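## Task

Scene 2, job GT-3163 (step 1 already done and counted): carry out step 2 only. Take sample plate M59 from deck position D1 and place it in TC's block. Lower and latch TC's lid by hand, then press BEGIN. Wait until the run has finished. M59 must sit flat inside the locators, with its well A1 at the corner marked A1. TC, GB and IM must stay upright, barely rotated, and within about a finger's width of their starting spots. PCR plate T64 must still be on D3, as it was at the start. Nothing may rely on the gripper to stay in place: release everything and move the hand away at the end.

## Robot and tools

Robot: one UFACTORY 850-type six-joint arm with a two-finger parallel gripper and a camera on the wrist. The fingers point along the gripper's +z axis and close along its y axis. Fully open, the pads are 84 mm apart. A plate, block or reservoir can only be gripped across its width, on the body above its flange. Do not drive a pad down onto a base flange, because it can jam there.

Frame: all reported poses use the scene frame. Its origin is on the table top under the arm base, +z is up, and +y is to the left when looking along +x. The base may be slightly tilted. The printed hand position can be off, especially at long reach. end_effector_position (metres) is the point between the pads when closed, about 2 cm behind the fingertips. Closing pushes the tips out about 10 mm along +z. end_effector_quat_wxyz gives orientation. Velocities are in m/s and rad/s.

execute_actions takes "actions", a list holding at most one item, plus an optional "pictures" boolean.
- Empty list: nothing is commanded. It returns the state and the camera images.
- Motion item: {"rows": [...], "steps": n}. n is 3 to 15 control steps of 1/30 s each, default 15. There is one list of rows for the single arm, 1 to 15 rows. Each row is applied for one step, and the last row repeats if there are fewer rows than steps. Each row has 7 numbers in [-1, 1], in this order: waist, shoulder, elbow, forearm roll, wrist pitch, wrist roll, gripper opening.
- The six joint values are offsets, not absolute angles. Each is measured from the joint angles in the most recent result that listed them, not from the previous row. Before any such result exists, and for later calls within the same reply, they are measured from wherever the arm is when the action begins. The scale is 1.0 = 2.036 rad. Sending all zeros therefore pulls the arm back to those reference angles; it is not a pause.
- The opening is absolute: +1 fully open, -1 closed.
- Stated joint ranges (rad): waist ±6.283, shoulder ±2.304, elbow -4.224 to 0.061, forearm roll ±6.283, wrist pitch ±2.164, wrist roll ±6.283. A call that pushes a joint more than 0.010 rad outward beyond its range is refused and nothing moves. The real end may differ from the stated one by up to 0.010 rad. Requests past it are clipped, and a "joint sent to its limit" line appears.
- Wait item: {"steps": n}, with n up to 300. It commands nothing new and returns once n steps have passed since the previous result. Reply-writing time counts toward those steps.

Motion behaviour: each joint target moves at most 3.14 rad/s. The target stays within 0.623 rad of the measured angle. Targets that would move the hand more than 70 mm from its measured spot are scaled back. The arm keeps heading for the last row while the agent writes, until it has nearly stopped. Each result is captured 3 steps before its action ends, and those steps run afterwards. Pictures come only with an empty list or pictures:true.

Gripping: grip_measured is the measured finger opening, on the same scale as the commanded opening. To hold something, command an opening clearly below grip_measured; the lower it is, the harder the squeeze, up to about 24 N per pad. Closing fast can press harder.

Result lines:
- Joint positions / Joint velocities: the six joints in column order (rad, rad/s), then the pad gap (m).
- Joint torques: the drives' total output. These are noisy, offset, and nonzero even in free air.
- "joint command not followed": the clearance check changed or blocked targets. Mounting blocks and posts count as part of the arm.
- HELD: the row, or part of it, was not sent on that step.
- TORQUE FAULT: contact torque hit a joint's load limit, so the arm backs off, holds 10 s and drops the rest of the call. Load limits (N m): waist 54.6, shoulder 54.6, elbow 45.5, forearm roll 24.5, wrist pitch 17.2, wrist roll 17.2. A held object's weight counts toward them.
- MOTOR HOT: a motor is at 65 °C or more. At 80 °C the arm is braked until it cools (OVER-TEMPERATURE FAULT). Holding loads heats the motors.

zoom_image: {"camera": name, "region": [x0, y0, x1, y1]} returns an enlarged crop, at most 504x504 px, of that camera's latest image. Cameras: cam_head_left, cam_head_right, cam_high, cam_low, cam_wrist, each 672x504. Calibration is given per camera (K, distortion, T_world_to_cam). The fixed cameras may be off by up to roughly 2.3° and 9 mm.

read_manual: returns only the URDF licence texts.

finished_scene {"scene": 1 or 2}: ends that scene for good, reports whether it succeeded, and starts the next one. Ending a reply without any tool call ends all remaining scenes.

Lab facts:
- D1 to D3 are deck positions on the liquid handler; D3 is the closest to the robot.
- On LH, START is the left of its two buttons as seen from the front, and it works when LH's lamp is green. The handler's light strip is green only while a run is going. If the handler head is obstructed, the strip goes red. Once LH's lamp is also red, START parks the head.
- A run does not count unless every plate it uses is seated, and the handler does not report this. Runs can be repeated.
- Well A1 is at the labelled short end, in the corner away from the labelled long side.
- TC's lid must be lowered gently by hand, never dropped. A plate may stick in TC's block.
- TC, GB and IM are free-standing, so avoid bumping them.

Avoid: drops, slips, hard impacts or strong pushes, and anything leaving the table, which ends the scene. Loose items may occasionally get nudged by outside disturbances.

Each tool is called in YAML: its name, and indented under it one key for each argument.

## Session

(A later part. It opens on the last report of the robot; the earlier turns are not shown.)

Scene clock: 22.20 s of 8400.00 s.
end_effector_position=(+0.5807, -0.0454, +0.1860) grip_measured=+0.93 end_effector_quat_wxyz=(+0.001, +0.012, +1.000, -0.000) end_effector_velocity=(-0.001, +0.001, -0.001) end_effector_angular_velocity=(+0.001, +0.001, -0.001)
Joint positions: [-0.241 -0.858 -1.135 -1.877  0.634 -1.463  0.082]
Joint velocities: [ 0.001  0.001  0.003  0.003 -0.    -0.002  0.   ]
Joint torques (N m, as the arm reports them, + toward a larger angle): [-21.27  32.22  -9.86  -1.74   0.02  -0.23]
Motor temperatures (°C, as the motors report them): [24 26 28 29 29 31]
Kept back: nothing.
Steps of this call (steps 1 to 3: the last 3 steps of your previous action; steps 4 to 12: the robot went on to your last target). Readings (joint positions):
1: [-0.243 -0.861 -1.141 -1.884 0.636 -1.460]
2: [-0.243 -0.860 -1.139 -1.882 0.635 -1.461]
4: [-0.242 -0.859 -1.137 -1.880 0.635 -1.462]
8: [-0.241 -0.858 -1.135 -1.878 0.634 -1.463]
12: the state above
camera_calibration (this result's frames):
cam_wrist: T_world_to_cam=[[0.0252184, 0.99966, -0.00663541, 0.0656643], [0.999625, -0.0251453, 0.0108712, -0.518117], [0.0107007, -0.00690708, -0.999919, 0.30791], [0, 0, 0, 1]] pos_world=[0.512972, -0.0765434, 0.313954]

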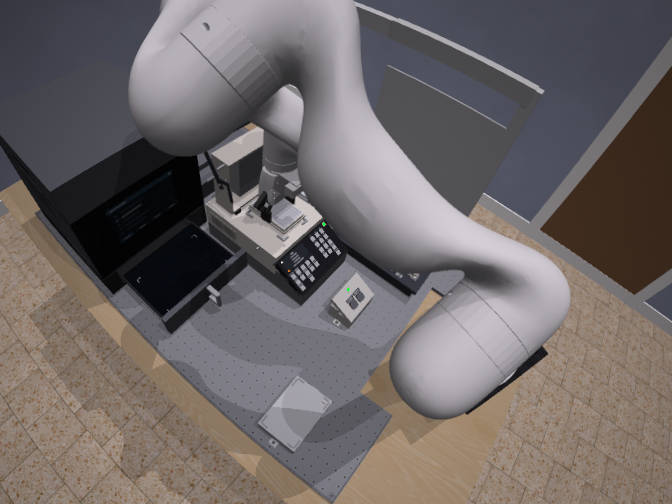

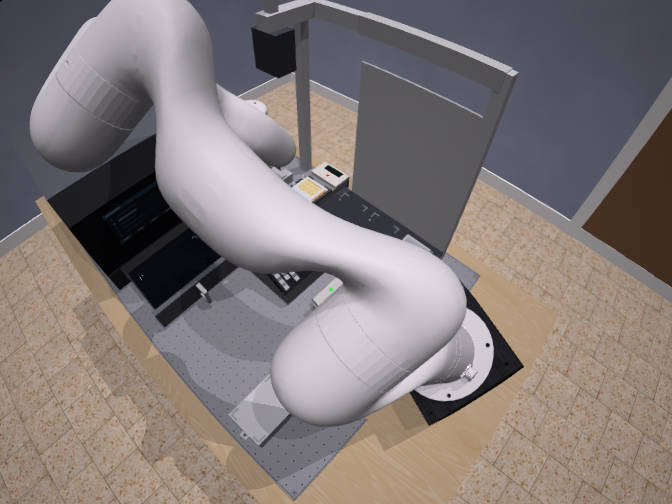

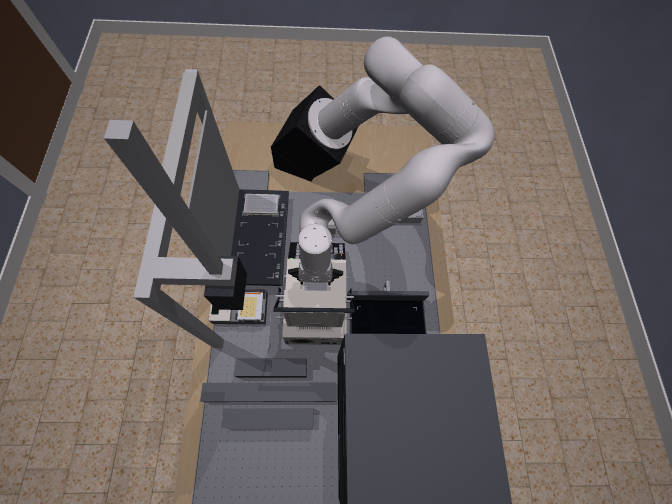

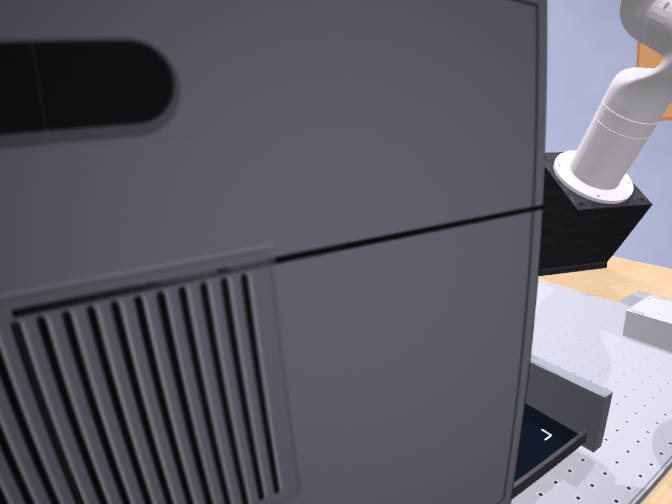

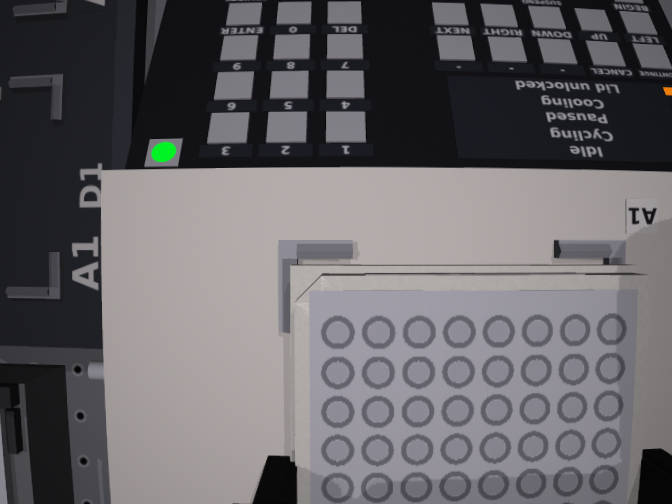

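execute_actions:
  actions:
    - {"rows":[[0.0006,-0.001,0.0,0.0014,-0.0003,-0.001,-0.6],[0.0015,-0.0025,-0.0006,0.0034,-0.0008,-0.0025,-0.6],[0.0025,-0.0042,-0.0012,0.0057,-0.0014,-0.0042,-0.6],[0.0035,-0.0059,-0.0018,0.008,-0.002,-0.0059,-0.6],[0.0044,-0.0074,-0.0023,0.01,-0.0025,-0.0074,-0.6],[0.005,-0.0083,-0.0026,0.0114,-0.0028,-0.0084,-0.6],[0.0052,-0.0087,-0.0028,0.0119,-0.0029,-0.0088,-0.6]],"steps":15}

execute_actions:
  actions:
    - {"steps":10}
  pictures: true

Scene clock: 23.47 s of 8400.00 s.
end_effector_position=(+0.5801, -0.0450, +0.1772) grip_measured=+0.93 end_effector_quat_wxyz=(+0.001, +0.012, +1.000, +0.000) end_effector_velocity=(+0.000, +0.000, -0.013) end_effector_angular_velocity=(-0.002, -0.001, +0.002)
Joint positions: [-0.232 -0.873 -1.139 -1.857  0.629 -1.478  0.082]
Joint velocities: [ 0.014 -0.023 -0.009  0.032 -0.009 -0.024 -0.   ]
Joint torques (N m, as the arm reports them, + toward a larger angle): [-23.63  28.78  -9.15  -1.64   0.12  -0.27]
Motor temperatures (°C, as the motors report them): [24 26 28 29 29 31]
Steps of this call (steps 1 to 15: the robot went on to your last target; steps 16 to 26: nothing new was sent; steps 27 to 38: the first 12 steps of this action). Readings (joint positions):
27: [-0.241 -0.858 -1.134 -1.877 0.634 -1.463]
28: [-0.241 -0.858 -1.134 -1.877 0.634 -1.463]
30: [-0.240 -0.860 -1.135 -1.875 0.633 -1.465]
34: [-0.235 -0.868 -1.137 -1.864 0.631 -1.472]
38: the state above

Scene clock: 23.80 s of 8400.00 s.
end_effector_position=(+0.5802, -0.0450, +0.1759) grip_measured=+0.93 end_effector_quat_wxyz=(+0.001, +0.012, +1.000, -0.000) end_effector_velocity=(+0.000, +0.000, -0.001) end_effector_angular_velocity=(-0.000, -0.000, +0.001)
Joint positions: [-0.23  -0.876 -1.14  -1.853  0.628 -1.481  0.082]
Joint velocities: [ 0.001 -0.001 -0.001  0.002 -0.    -0.002 -0.   ]
Joint torques (N m, as the arm reports them, + toward a larger angle): [-23.3   34.28  -9.49  -1.81   0.15  -0.32]
Motor temperatures (°C, as the motors report them): [24 26 28 29 29 31]
Kept back: nothing.
Steps of this call (steps 1 to 3: the last 3 steps of your previous action; steps 4 to 10: the robot went on to your last target). Readings (joint positions):
1: [-0.231 -0.874 -1.140 -1.856 0.629 -1.479]
2: [-0.231 -0.875 -1.140 -1.855 0.628 -1.479]
4: [-0.231 -0.875 -1.140 -1.854 0.628 -1.480]
8: [-0.231 -0.876 -1.140 -1.854 0.628 -1.480]
10: the state above
camera_calibration (this result's frames):
cam_wrist: T_world_to_cam=[[0.024899, 0.999669, -0.00639955, 0.0654239], [0.999636, -0.0248307, 0.0105356, -0.517448], [0.0103732, -0.00665954, -0.999924, 0.297994], [0, 0, 0, 1]] pos_world=[0.512539, -0.0762664, 0.303842]

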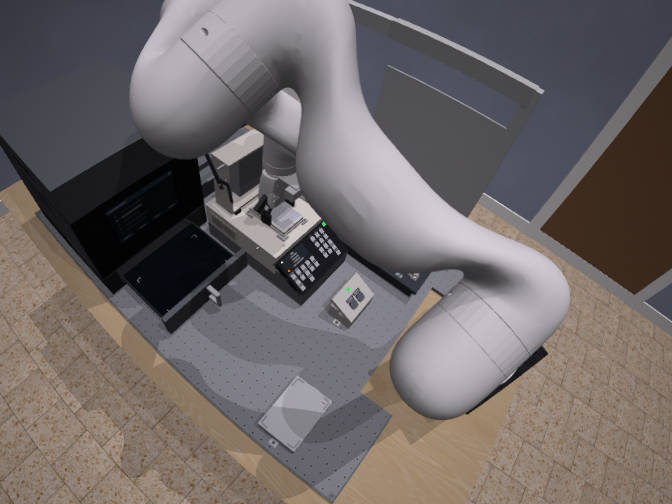

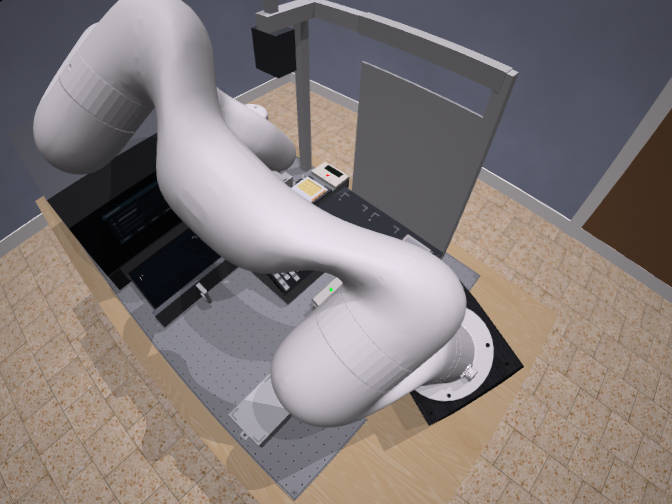

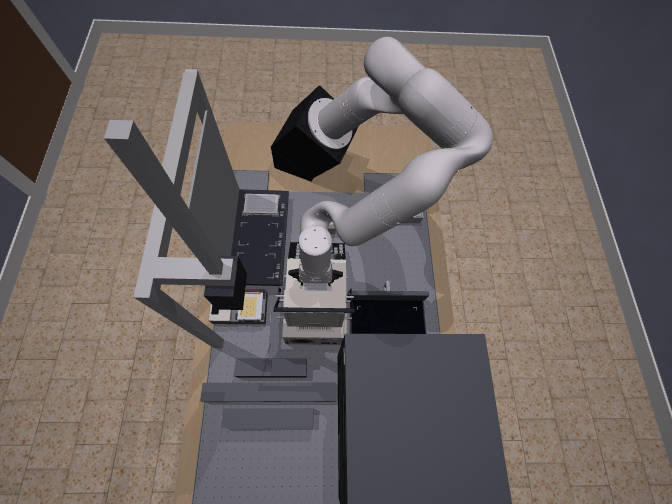

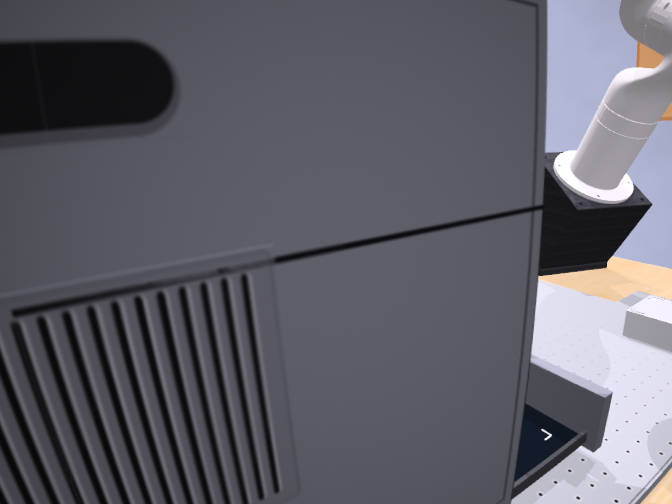

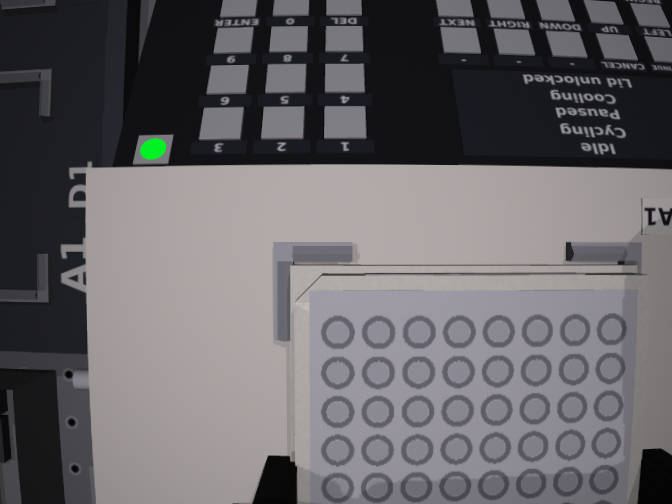

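zoom_image:
  camera: "cam_wrist"
  region: [260, 225, 400, 345]

zoom_image:
  camera: "cam_wrist"
  region: [532, 225, 672, 345]

Region (260, 225, 400, 345) of cam_wrist's 672x504 image, scaled by 3.600, with more detail than that image has; it fills the top 432 rows of this view, and the rest is white.

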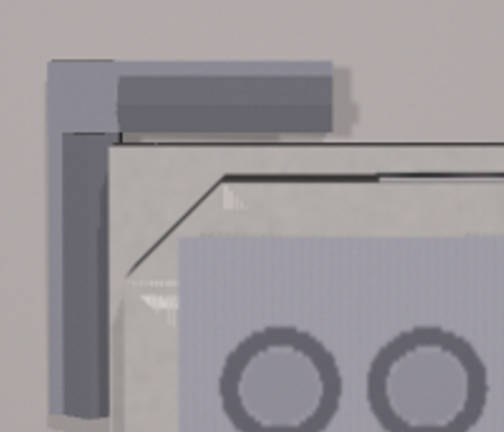

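Region (532, 225, 672, 345) of cam_wrist's 672x504 image, scaled by 3.600, with more detail than that image has; it fills the top 432 rows of this view, and the rest is white.

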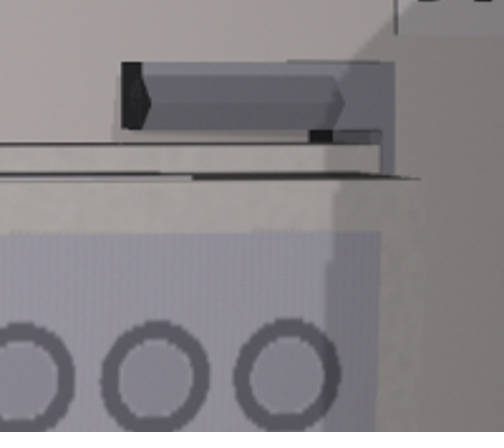

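execute_actions:
  actions:
    - {"rows":[[0.0001,-0.0005,-0.0005,0.0007,-0.0001,-0.0005,-0.6],[0.0005,-0.0012,-0.0008,0.0017,-0.0004,-0.0012,-0.6],[0.0009,-0.002,-0.001,0.0028,-0.0006,-0.002,-0.6],[0.0014,-0.0028,-0.0013,0.0039,-0.0009,-0.0028,-0.6],[0.0018,-0.0036,-0.0016,0.005,-0.0011,-0.0036,-0.6],[0.0021,-0.0041,-0.0018,0.0057,-0.0013,-0.0041,-0.6]],"steps":15}

execute_actions:
  actions:
    - {"steps":8}
  pictures: true

Scene clock: 26.00 s of 8400.00 s.
end_effector_position=(+0.5804, -0.0452, +0.1721) grip_measured=+0.93 end_effector_quat_wxyz=(+0.001, +0.012, +1.000, -0.000) end_effector_velocity=(+0.001, -0.001, -0.005) end_effector_angular_velocity=(-0.001, -0.002, +0.001)
Joint positions: [-0.227 -0.883 -1.143 -1.843  0.626 -1.488  0.082]
Joint velocities: [ 0.005 -0.01  -0.005  0.014 -0.003 -0.012 -0.   ]
Joint torques (N m, as the arm reports them, + toward a larger angle): [-21.11  35.02  -9.11  -1.39   0.    -0.18]
Motor temperatures (°C, as the motors report them): [24 26 29 29 29 31]
Steps of this call (steps 1 to 15: the robot went on to your last target; steps 16 to 54: nothing new was sent; steps 55 to 66: the first 12 steps of this action). Readings (joint positions):
55: [-0.230 -0.876 -1.140 -1.853 0.628 -1.481]
56: [-0.230 -0.876 -1.140 -1.853 0.628 -1.481]
58: [-0.230 -0.877 -1.141 -1.852 0.628 -1.482]
62: [-0.228 -0.880 -1.142 -1.847 0.626 -1.485]
66: the state above

Scene clock: 26.27 s of 8400.00 s.
end_effector_position=(+0.5805, -0.0452, +0.1716) grip_measured=+0.93 end_effector_quat_wxyz=(+0.001, +0.012, +1.000, -0.000) end_effector_velocity=(-0.000, -0.001, -0.000) end_effector_angular_velocity=(+0.000, -0.000, -0.003)
Joint positions: [-0.226 -0.884 -1.144 -1.842  0.625 -1.489  0.082]
Joint velocities: [-0.001 -0.001  0.     0.001  0.    -0.    -0.   ]
Joint torques (N m, as the arm reports them, + toward a larger angle): [-20.98  30.42  -9.88  -0.86  -0.27  -0.43]
Motor temperatures (°C, as the motors report them): [24 26 29 29 29 31]
Kept back: nothing.
Steps of this call (steps 1 to 3: the last 3 steps of your previous action; steps 4 to 8: the robot went on to your last target). Readings (joint positions):
1: [-0.227 -0.883 -1.144 -1.843 0.626 -1.488]
2: [-0.227 -0.883 -1.144 -1.843 0.626 -1.488]
4: [-0.226 -0.884 -1.144 -1.842 0.625 -1.489]
8: the state above
camera_calibration (this result's frames):
cam_wrist: T_world_to_cam=[[0.0250495, 0.999665, -0.00649349, 0.0654867], [0.999621, -0.0249732, 0.0115789, -0.517909], [0.0114129, -0.00678107, -0.999912, 0.293053], [0, 0, 0, 1]] pos_world=[0.512728, -0.0764114, 0.299449]

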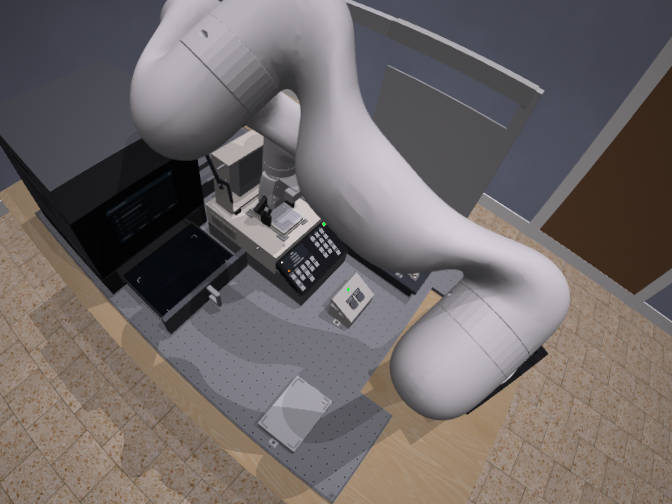

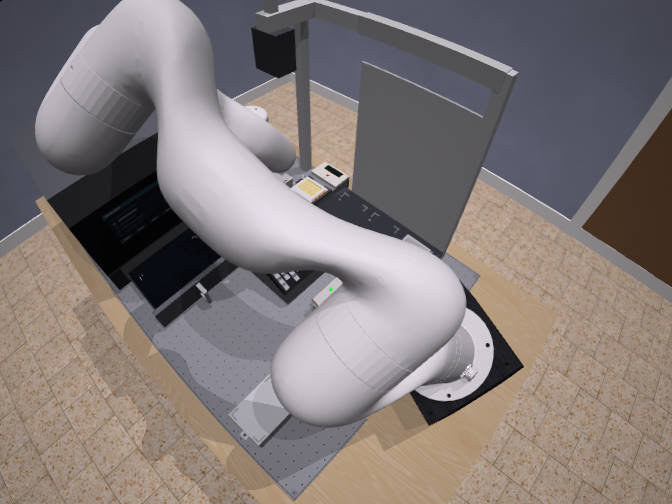

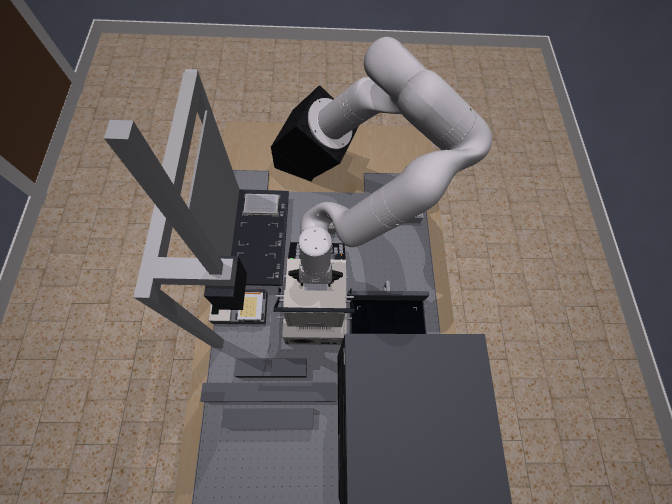

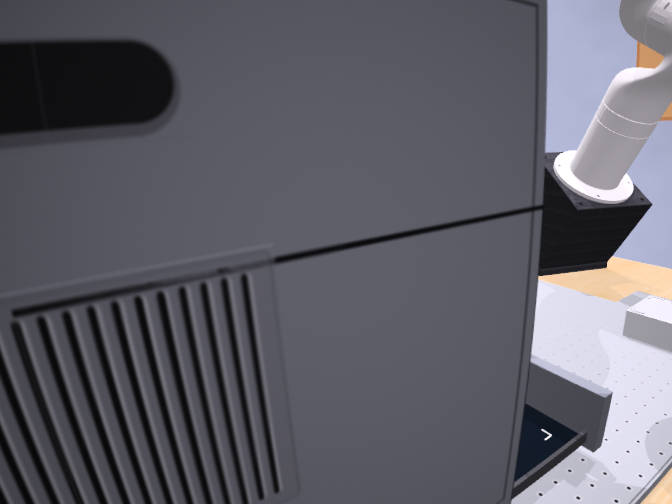

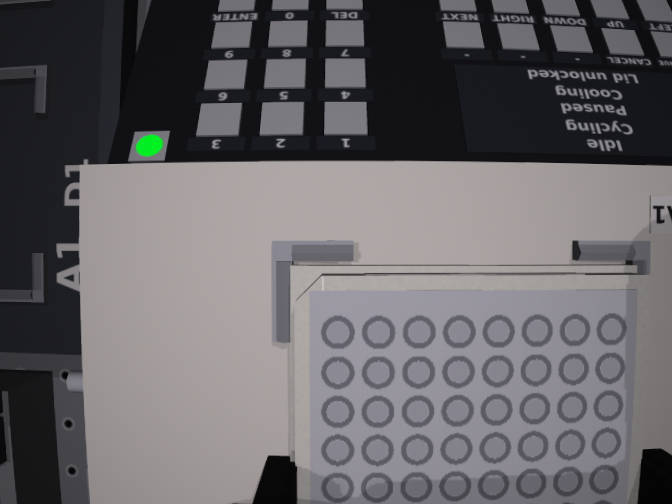

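execute_actions:
  actions:
    - {"rows":[[0.0001,0.0001,0.0005,0.0005,-0.0001,-0.0002,-0.6],[0.0003,-0.0002,0.0006,0.0011,-0.0003,-0.0006,-0.6],[0.0006,-0.0008,0.0003,0.0019,-0.0005,-0.0012,-0.6],[0.0009,-0.0014,0.0001,0.0026,-0.0007,-0.0018,-0.6],[0.0012,-0.002,-0.0002,0.0034,-0.0009,-0.0024,-0.6],[0.0015,-0.0025,-0.0004,0.004,-0.001,-0.0028,-0.6]],"steps":15}

execute_actions:
  actions:
    - {"steps":8}
  pictures: true

Scene clock: 27.10 s of 8400.00 s.
end_effector_position=(+0.5800, -0.0450, +0.1689) grip_measured=+0.93 end_effector_quat_wxyz=(+0.001, +0.012, +1.000, +0.000) end_effector_velocity=(-0.000, +0.000, -0.004) end_effector_angular_velocity=(-0.000, +0.000, -0.000)
Joint positions: [-0.224 -0.888 -1.144 -1.835  0.624 -1.494  0.082]
Joint velocities: [ 0.005 -0.007 -0.002  0.011 -0.003 -0.008 -0.   ]
Joint torques (N m, as the arm reports them, + toward a larger angle): [-17.9   33.7   -8.36  -1.74  -0.51  -0.23]
Motor temperatures (°C, as the motors report them): [24 26 29 29 29 31]
Steps of this call (steps 1 to 13: the robot went on to your last target; steps 14 to 25: the first 12 steps of this action). Readings (joint positions):
14: [-0.226 -0.884 -1.144 -1.842 0.625 -1.489]
15: [-0.226 -0.884 -1.144 -1.842 0.625 -1.489]
17: [-0.226 -0.884 -1.144 -1.841 0.625 -1.489]
21: [-0.225 -0.886 -1.144 -1.837 0.625 -1.492]
25: the state above

Scene clock: 27.37 s of 8400.00 s.
end_effector_position=(+0.5800, -0.0451, +0.1685) grip_measured=+0.93 end_effector_quat_wxyz=(+0.001, +0.012, +1.000, +0.000) end_effector_velocity=(-0.001, -0.001, -0.000) end_effector_angular_velocity=(-0.000, -0.000, -0.002)
Joint positions: [-0.223 -0.889 -1.145 -1.834  0.624 -1.494  0.082]
Joint velocities: [-0.001 -0.001  0.001  0.001 -0.001 -0.     0.   ]
Joint torques (N m, as the arm reports them, + toward a larger angle): [-21.14  29.61  -9.49  -1.18  -0.49   0.19]
Motor temperatures (°C, as the motors report them): [24 26 29 29 29 31]
Kept back: nothing.
Steps of this call (steps 1 to 3: the last 3 steps of your previous action; steps 4 to 8: the robot went on to your last target). Readings (joint positions):
1: [-0.223 -0.888 -1.144 -1.835 0.624 -1.494]
2: [-0.223 -0.889 -1.145 -1.834 0.624 -1.494]
4: [-0.223 -0.889 -1.145 -1.834 0.624 -1.494]
8: the state above
camera_calibration (this result's frames):
cam_wrist: T_world_to_cam=[[0.0257242, 0.999649, -0.00635319, 0.0649229], [0.999606, -0.0256507, 0.0113952, -0.517309], [0.0112283, -0.00664382, -0.999915, 0.290115], [0, 0, 0, 1]] pos_world=[0.512177, -0.076242, 0.296397]

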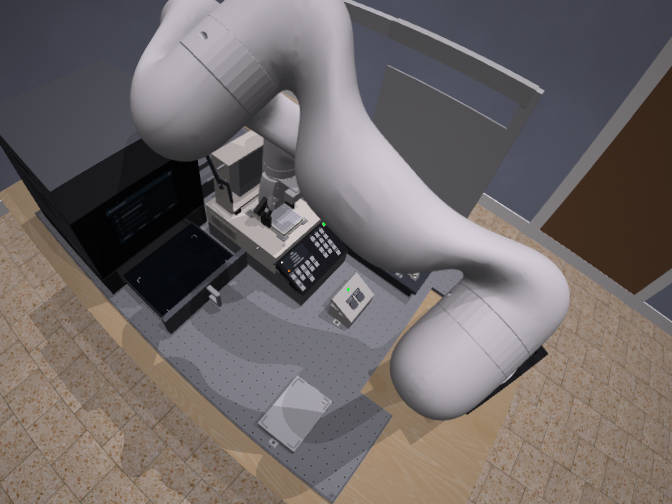

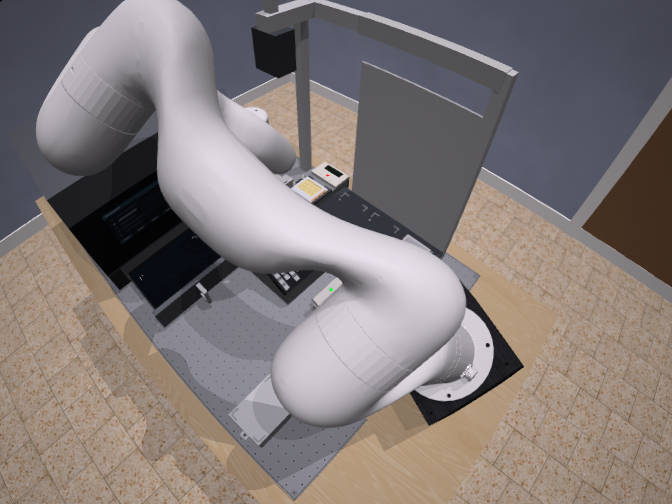

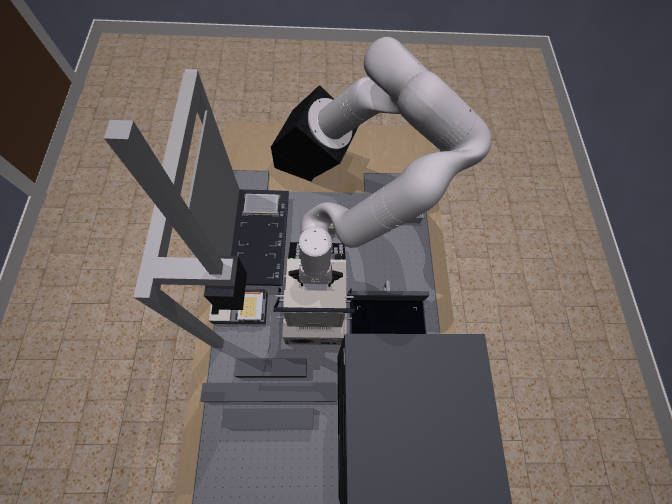

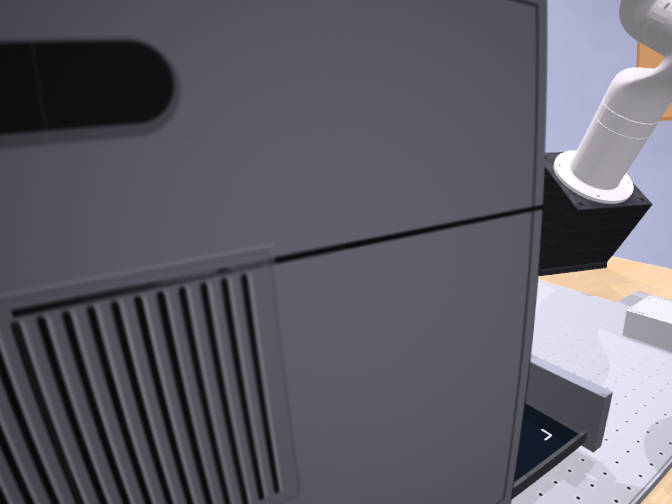

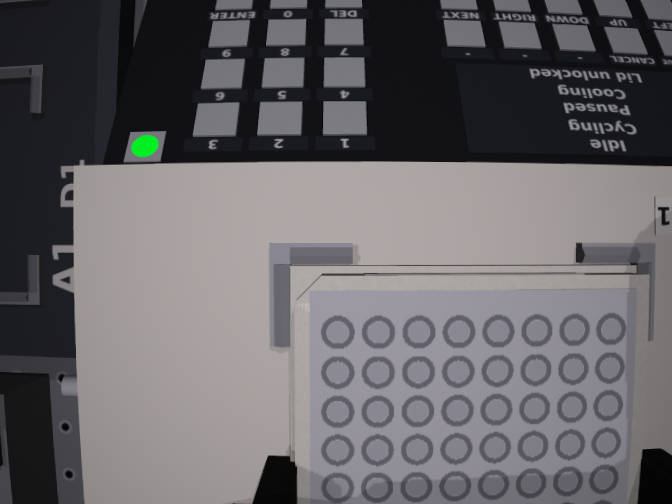

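execute_actions:
  actions:
    - {"rows":[[0.0002,-0.0003,-0.0001,0.0004,-0.0001,-0.0003,-0.6],[0.0004,-0.0007,-0.0002,0.0009,-0.0002,-0.0007,-0.6],[0.0006,-0.0011,-0.0003,0.0014,-0.0004,-0.001,-0.6]],"steps":10}

execute_actions:
  actions:
    - {"steps":8}
  pictures: true

Scene clock: 27.70 s of 8400.00 s.
end_effector_position=(+0.5800, -0.0451, +0.1678) grip_measured=+0.93 end_effector_quat_wxyz=(+0.001, +0.012, +1.000, -0.000) end_effector_velocity=(+0.001, -0.000, -0.002) end_effector_angular_velocity=(+0.001, -0.003, +0.000)
Joint positions: [-0.223 -0.89  -1.145 -1.832  0.623 -1.496  0.082]
Joint velocities: [ 0.001 -0.004 -0.003  0.008  0.    -0.006  0.001]
Joint torques (N m, as the arm reports them, + toward a larger angle): [-21.85  32.15  -7.39  -1.65  -0.87  -0.13]
Motor temperatures (°C, as the motors report them): [24 26 29 29 29 31]
Steps of this call (steps 1 to 3: the robot went on to your last target; steps 4 to 10: the first 7 steps of this action). Readings (joint positions):
4: [-0.223 -0.889 -1.145 -1.834 0.624 -1.495]
5: [-0.223 -0.889 -1.145 -1.834 0.624 -1.495]
7: [-0.223 -0.889 -1.145 -1.833 0.624 -1.495]
10: the state above

Scene clock: 27.97 s of 8400.00 s.
end_effector_position=(+0.5800, -0.0451, +0.1676) grip_measured=+0.94 end_effector_quat_wxyz=(+0.001, +0.012, +1.000, +0.000) end_effector_velocity=(+0.000, -0.000, -0.000) end_effector_angular_velocity=(-0.001, -0.000, +0.000)
Joint positions: [-0.222 -0.891 -1.145 -1.831  0.623 -1.496  0.082]
Joint velocities: [ 0.    -0.    -0.     0.001 -0.001 -0.001  0.   ]
Joint torques (N m, as the arm reports them, + toward a larger angle): [-18.78  32.2   -6.95   0.49  -1.16   0.09]
Motor temperatures (°C, as the motors report them): [24 26 29 29 29 31]
Kept back: nothing.
Steps of this call (steps 1 to 3: the last 3 steps of your previous action; steps 4 to 8: the robot went on to your last target). Readings (joint positions):
1: [-0.222 -0.890 -1.145 -1.832 0.623 -1.496]
2: [-0.222 -0.890 -1.145 -1.832 0.623 -1.496]
4: [-0.222 -0.891 -1.145 -1.831 0.623 -1.496]
8: the state above
camera_calibration (this result's frames):
cam_wrist: T_world_to_cam=[[0.0257697, 0.999648, -0.00624971, 0.0649051], [0.999602, -0.0256955, 0.0116761, -0.517395], [0.0115114, -0.0065481, -0.999912, 0.289007], [0, 0, 0, 1]] pos_world=[0.51219, -0.0762846, 0.295428]

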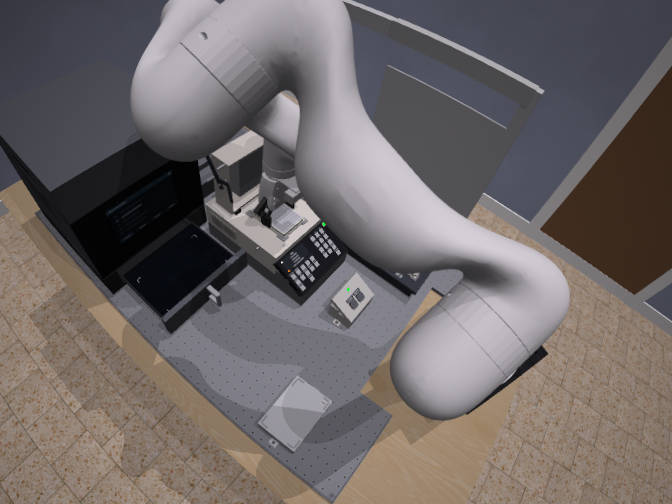

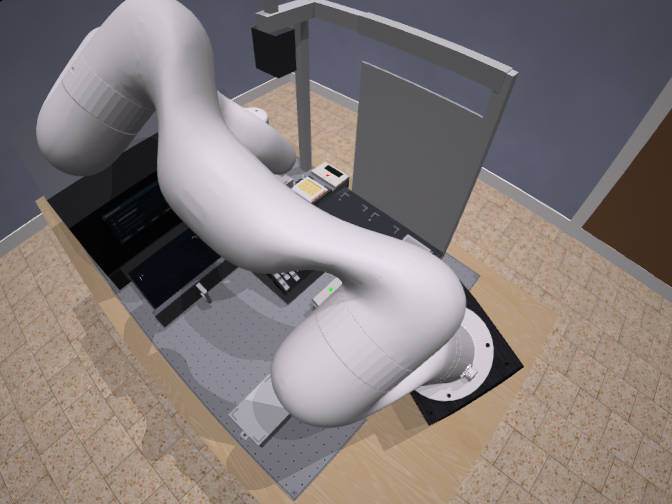

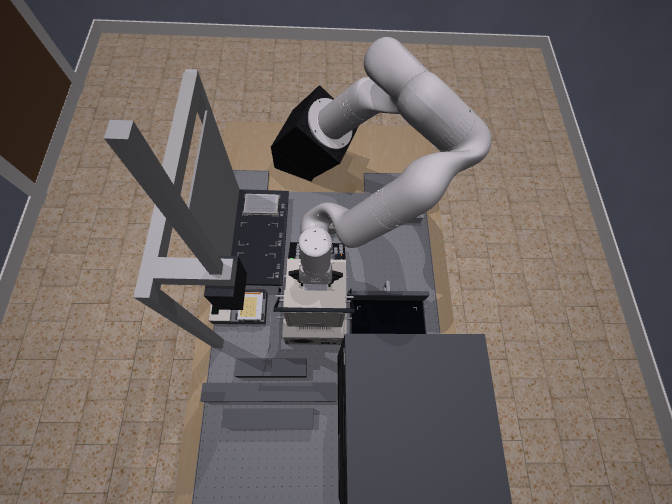

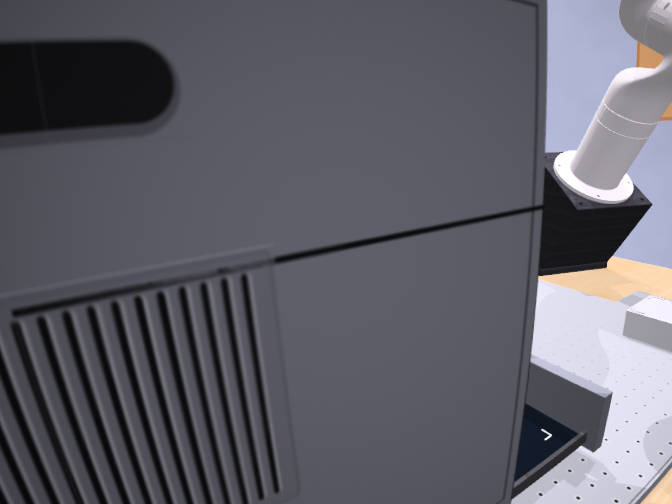

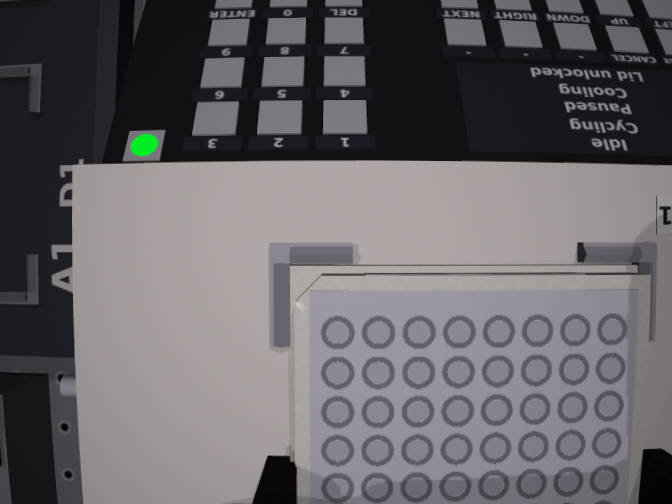

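Contact. Release while easing up slightly.

execute_actions:
  actions:
    - {"rows":[[-0.0002,0.0004,0.0001,-0.0005,0.0001,0.0003,-0.3],[-0.0003,0.0006,0.0002,-0.0008,0.0002,0.0005,0.0],[-0.0003,0.0006,0.0002,-0.0008,0.0002,0.0005,0.3],[-0.0003,0.0006,0.0002,-0.0008,0.0002,0.0005,0.6],[-0.0003,0.0006,0.0002,-0.0008,0.0002,0.0005,0.8],[-0.0003,0.0006,0.0002,-0.0008,0.0002,0.0005,0.9],[-0.0003,0.0006,0.0002,-0.0008,0.0002,0.0005,0.95],[-0.0003,0.0006,0.0002,-0.0008,0.0002,0.0005,1.0]],"steps":15}

execute_actions:
  actions:
    - {"steps":6}

Scene clock: 28.50 s of 8400.00 s.
end_effector_position=(+0.5797, -0.0452, +0.1678) grip_measured=+0.96 end_effector_quat_wxyz=(+0.001, +0.012, +1.000, -0.000) end_effector_velocity=(-0.006, -0.004, -0.002) end_effector_angular_velocity=(-0.010, +0.008, -0.012)
Joint positions: [-0.223 -0.89  -1.145 -1.833  0.623 -1.495  0.083]
Joint velocities: [-0.003 -0.002  0.009 -0.003 -0.012  0.006  0.016]
Joint torques (N m, as the arm reports them, + toward a larger angle): [-22.63  32.37  -9.88  -1.22  -0.57  -0.25]
Motor temperatures (°C, as the motors report them): [24 26 29 29 29 31]
Steps of this call (steps 1 to 4: the robot went on to your last target; steps 5 to 16: the first 12 steps of this action). Readings (joint positions):
5: [-0.222 -0.891 -1.145 -1.831 0.623 -1.496]
6: [-0.222 -0.891 -1.145 -1.831 0.623 -1.496]
8: [-0.222 -0.891 -1.145 -1.832 0.623 -1.496]
12: [-0.222 -0.890 -1.145 -1.832 0.623 -1.496]
16: the state above

Scene clock: 28.70 s of 8400.00 s.
end_effector_position=(+0.5798, -0.0453, +0.1680) grip_measured=+1.00 end_effector_quat_wxyz=(+0.001, +0.012, +1.000, -0.000) end_effector_velocity=(+0.002, +0.001, +0.001) end_effector_angular_velocity=(+0.004, -0.003, +0.003)
Joint positions: [-0.223 -0.89  -1.145 -1.833  0.623 -1.495  0.084]
Joint velocities: [-0.001  0.002 -0.002 -0.001  0.005 -0.001  0.001]
Joint torques (N m, as the arm reports them, + toward a larger angle): [-18.92  36.26  -9.23  -1.59  -0.27  -0.53]
Motor temperatures (°C, as the motors report them): [24 26 29 29 29 31]
Kept back: nothing.
Steps of this call (steps 1 to 3: the last 3 steps of your previous action; steps 4 to 6: the robot went on to your last target). Readings (joint positions):
1: [-0.223 -0.890 -1.145 -1.833 0.622 -1.495]
2: [-0.223 -0.890 -1.144 -1.833 0.622 -1.495]
4: [-0.223 -0.890 -1.145 -1.833 0.622 -1.495]
6: the state above

execute_actions:
  actions:
    - {"rows":[[-0.0006,0.0011,0.0004,-0.0014,0.0004,0.0011,1],[-0.0016,0.003,0.0011,-0.0038,0.001,0.0029,1],[-0.003,0.0055,0.0021,-0.007,0.0018,0.0053,1],[-0.0045,0.0082,0.0031,-0.0105,0.0027,0.0079,1],[-0.006,0.011,0.0042,-0.014,0.0036,0.0106,1],[-0.0075,0.0136,0.0052,-0.0175,0.0044,0.0132,1],[-0.0088,0.016,0.0061,-0.0206,0.0052,0.0155,1]],"steps":15}

execute_actions:
  actions:
    - {"steps":10}
  pictures: true

Scene clock: 29.60 s of 8400.00 s.
end_effector_position=(+0.5804, -0.0451, +0.1828) grip_measured=+1.00 end_effector_quat_wxyz=(+0.001, +0.013, +1.000, -0.000) end_effector_velocity=(-0.001, +0.001, +0.029) end_effector_angular_velocity=(+0.001, +0.003, -0.002)
Joint positions: [-0.238 -0.863 -1.135 -1.867  0.631 -1.47   0.084]
Joint velocities: [-0.028  0.053  0.022 -0.07   0.018  0.053 -0.   ]
Joint torques (N m, as the arm reports them, + toward a larger angle): [-23.13  33.37 -10.99  -1.42  -0.23  -0.16]
Motor temperatures (°C, as the motors report them): [24 26 29 29 29 31]
Steps of this call (steps 1 to 15: the robot went on to your last target; steps 16 to 27: the first 12 steps of this action). Readings (joint positions):
16: [-0.223 -0.889 -1.145 -1.833 0.624 -1.495]
17: [-0.223 -0.889 -1.145 -1.833 0.624 -1.495]
19: [-0.224 -0.887 -1.144 -1.836 0.624 -1.493]
23: [-0.231 -0.875 -1.139 -1.852 0.628 -1.481]
27: the state above

Scene clock: 29.93 s of 8400.00 s.
end_effector_position=(+0.5801, -0.0451, +0.1858) grip_measured=+1.00 end_effector_quat_wxyz=(+0.001, +0.013, +1.000, -0.000) end_effector_velocity=(-0.000, -0.000, +0.001) end_effector_angular_velocity=(+0.000, +0.000, -0.001)
Joint positions: [-0.241 -0.858 -1.132 -1.874  0.633 -1.464  0.084]
Joint velocities: [-0.002  0.002  0.002 -0.004  0.001  0.003  0.   ]
Joint torques (N m, as the arm reports them, + toward a larger angle): [-21.32  33.79  -8.94  -0.69  -0.15  -0.12]
Motor temperatures (°C, as the motors report them): [24 26 29 29 29 31]
Kept back: nothing.
Steps of this call (steps 1 to 3: the last 3 steps of your previous action; steps 4 to 10: the robot went on to your last target). Readings (joint positions):
1: [-0.238 -0.861 -1.134 -1.869 0.632 -1.468]
2: [-0.239 -0.860 -1.134 -1.870 0.632 -1.467]
4: [-0.240 -0.859 -1.133 -1.872 0.633 -1.465]
8: [-0.241 -0.858 -1.133 -1.874 0.633 -1.464]
10: the state above
camera_calibration (this result's frames):
cam_wrist: T_world_to_cam=[[0.0270266, 0.999614, -0.00650538, 0.0643171], [0.999573, -0.0269518, 0.0113256, -0.517662], [0.0111459, -0.00680869, -0.999915, 0.307428], [0, 0, 0, 1]] pos_world=[0.512276, -0.076151, 0.313683]

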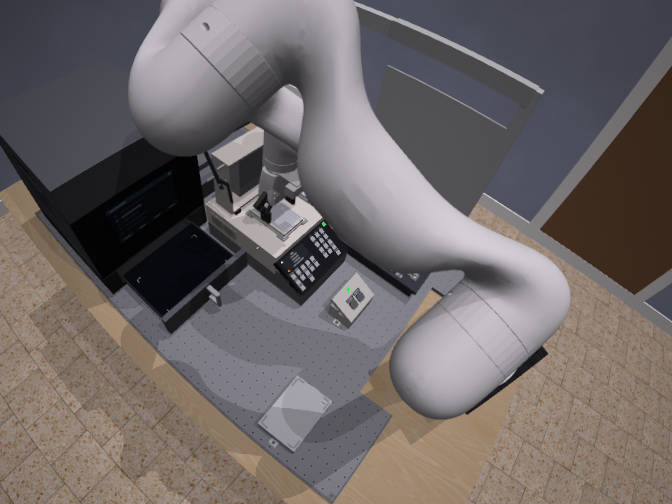

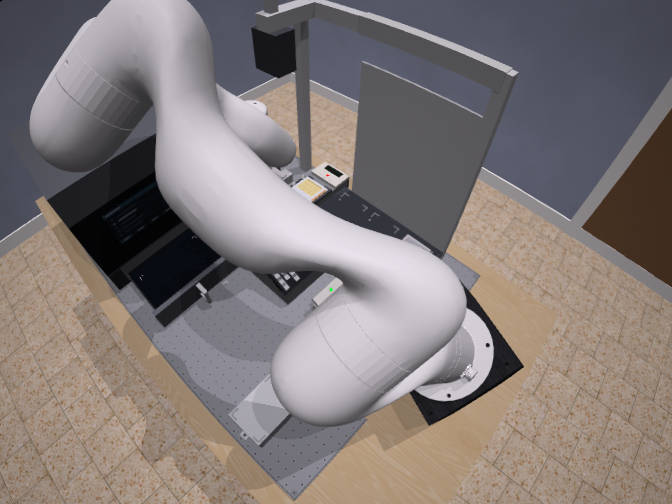

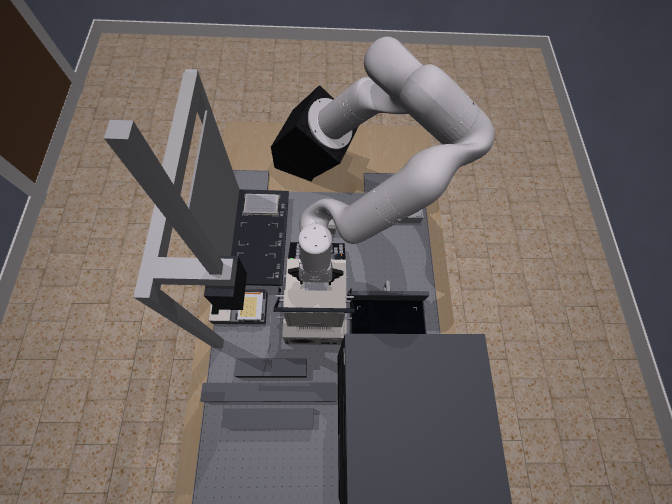

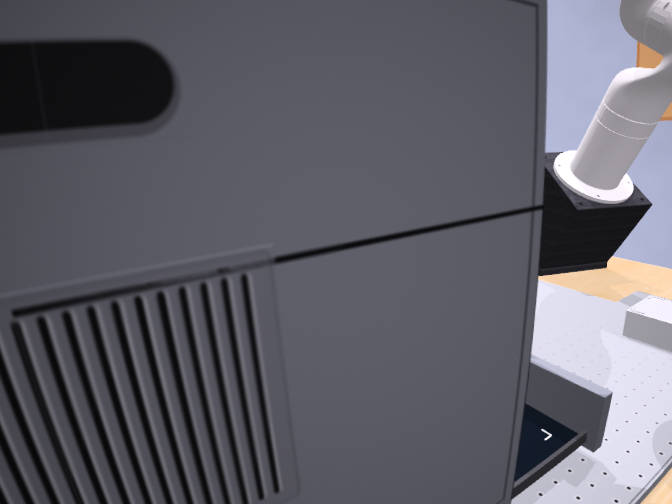

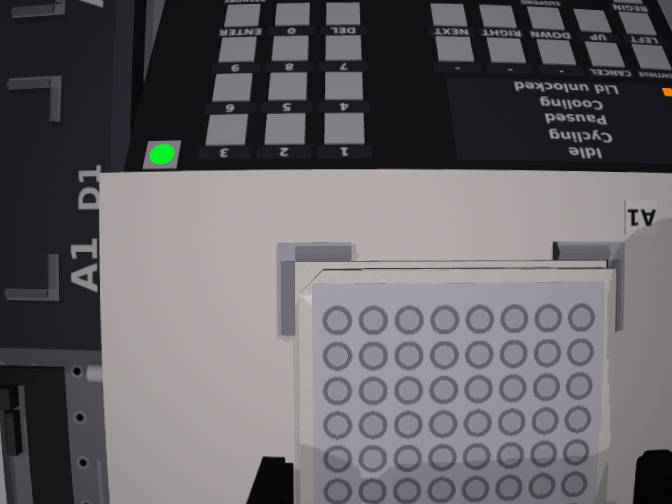

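zoom_image:
  camera: "cam_head_left"
  region: [195, 130, 295, 250]

zoom_image:
  camera: "cam_high"
  region: [325, 275, 375, 335]

Region (195, 130, 295, 250) of cam_head_left's 672x504 image, scaled by 4.200, with more detail than that image has.

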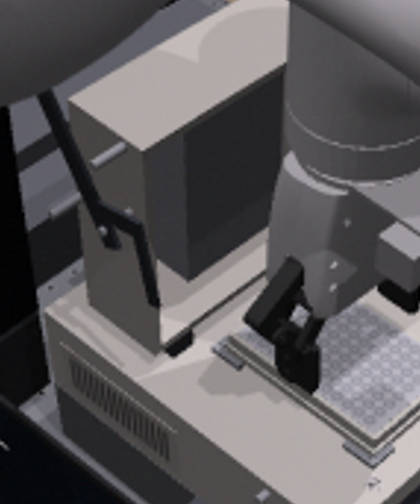

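Region (325, 275, 375, 335) of cam_high's 672x504 image, scaled by 8.400, with more detail than that image has.

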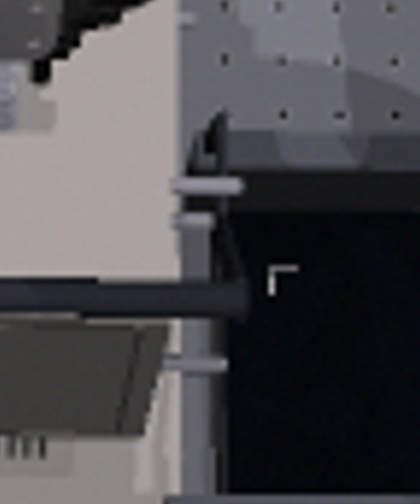

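execute_actions:
  actions:
    - {"rows":[[-0.004,0.006,0.001,-0.008,0.004,0.005,1],[-0.01,0.015,0.0025,-0.02,0.01,0.014,1],[-0.018,0.026,0.004,-0.034,0.017,0.023,1],[-0.026,0.038,0.006,-0.05,0.025,0.034,1],[-0.035,0.052,0.008,-0.068,0.033,0.046,1],[-0.044,0.066,0.0105,-0.085,0.042,0.059,1],[-0.054,0.08,0.013,-0.103,0.051,0.071,1],[-0.063,0.093,0.015,-0.121,0.06,0.083,1],[-0.072,0.107,0.017,-0.139,0.069,0.096,1],[-0.08,0.119,0.019,-0.155,0.077,0.107,1],[-0.088,0.13,0.021,-0.169,0.084,0.116,1],[-0.094,0.139,0.0224,-0.181,0.089,0.124,1],[-0.099,0.146,0.0235,-0.19,0.094,0.131,1],[-0.102,0.151,0.0243,-0.196,0.097,0.135,1],[-0.1033,0.1529,0.0246,-0.1988,0.0983,0.1367,1]],"steps":15}

execute_actions:
  actions:
    - {"steps":14}

Scene clock: 35.40 s of 8400.00 s.
end_effector_position=(+0.5878, -0.0448, +0.2681) grip_measured=+1.00 end_effector_quat_wxyz=(+0.009, +0.009, +1.000, +0.009) end_effector_velocity=(-0.007, -0.002, +0.322) end_effector_angular_velocity=(+0.025, -0.010, +0.015)
Joint positions: [-0.328 -0.728 -1.112 -2.042  0.716 -1.349  0.084]
Joint velocities: [-0.343  0.508  0.084 -0.664  0.33   0.456 -0.   ]
Joint torques (N m, as the arm reports them, + toward a larger angle): [-19.56  32.58 -11.54  -0.82  -0.09  -0.04]
Motor temperatures (°C, as the motors report them): [24 26 29 29 29 31]
Steps of this call (steps 1 to 15: the robot went on to your last target; steps 16 to 90: nothing new was sent; then 2.07 s passed at rest; steps 91 to 102: the first 12 steps of this action). Readings (joint positions):
91: [-0.241 -0.857 -1.132 -1.875 0.633 -1.464]
92: [-0.241 -0.856 -1.132 -1.876 0.634 -1.463]
94: [-0.247 -0.848 -1.130 -1.888 0.640 -1.455]
98: [-0.282 -0.797 -1.123 -1.954 0.673 -1.410]
102: the state above

Scene clock: 35.87 s of 8400.00 s.
end_effector_position=(+0.5712, -0.0473, +0.3764) grip_measured=+1.00 end_effector_quat_wxyz=(+0.002, +0.012, +1.000, +0.001) end_effector_velocity=(-0.015, -0.000, +0.040) end_effector_angular_velocity=(-0.011, +0.021, -0.011)
Joint positions: [-0.446 -0.554 -1.083 -2.269  0.828 -1.193  0.084]
Joint velocities: [-0.046  0.068  0.016 -0.094  0.048  0.067 -0.   ]
Joint torques (N m, as the arm reports them, + toward a larger angle): [-16.24  26.25 -13.13  -0.45  -0.02  -0.56]
Motor temperatures (°C, as the motors report them): [24 26 29 29 29 31]
Kept back: nothing.
Steps of this call (steps 1 to 3: the last 3 steps of your previous action; steps 4 to 14: the robot went on to your last target). Readings (joint positions):
1: [-0.339 -0.711 -1.110 -2.064 0.727 -1.334]
2: [-0.351 -0.694 -1.107 -2.086 0.738 -1.318]
4: [-0.374 -0.660 -1.101 -2.131 0.760 -1.288]
8: [-0.418 -0.594 -1.091 -2.216 0.802 -1.230]
14: the state above


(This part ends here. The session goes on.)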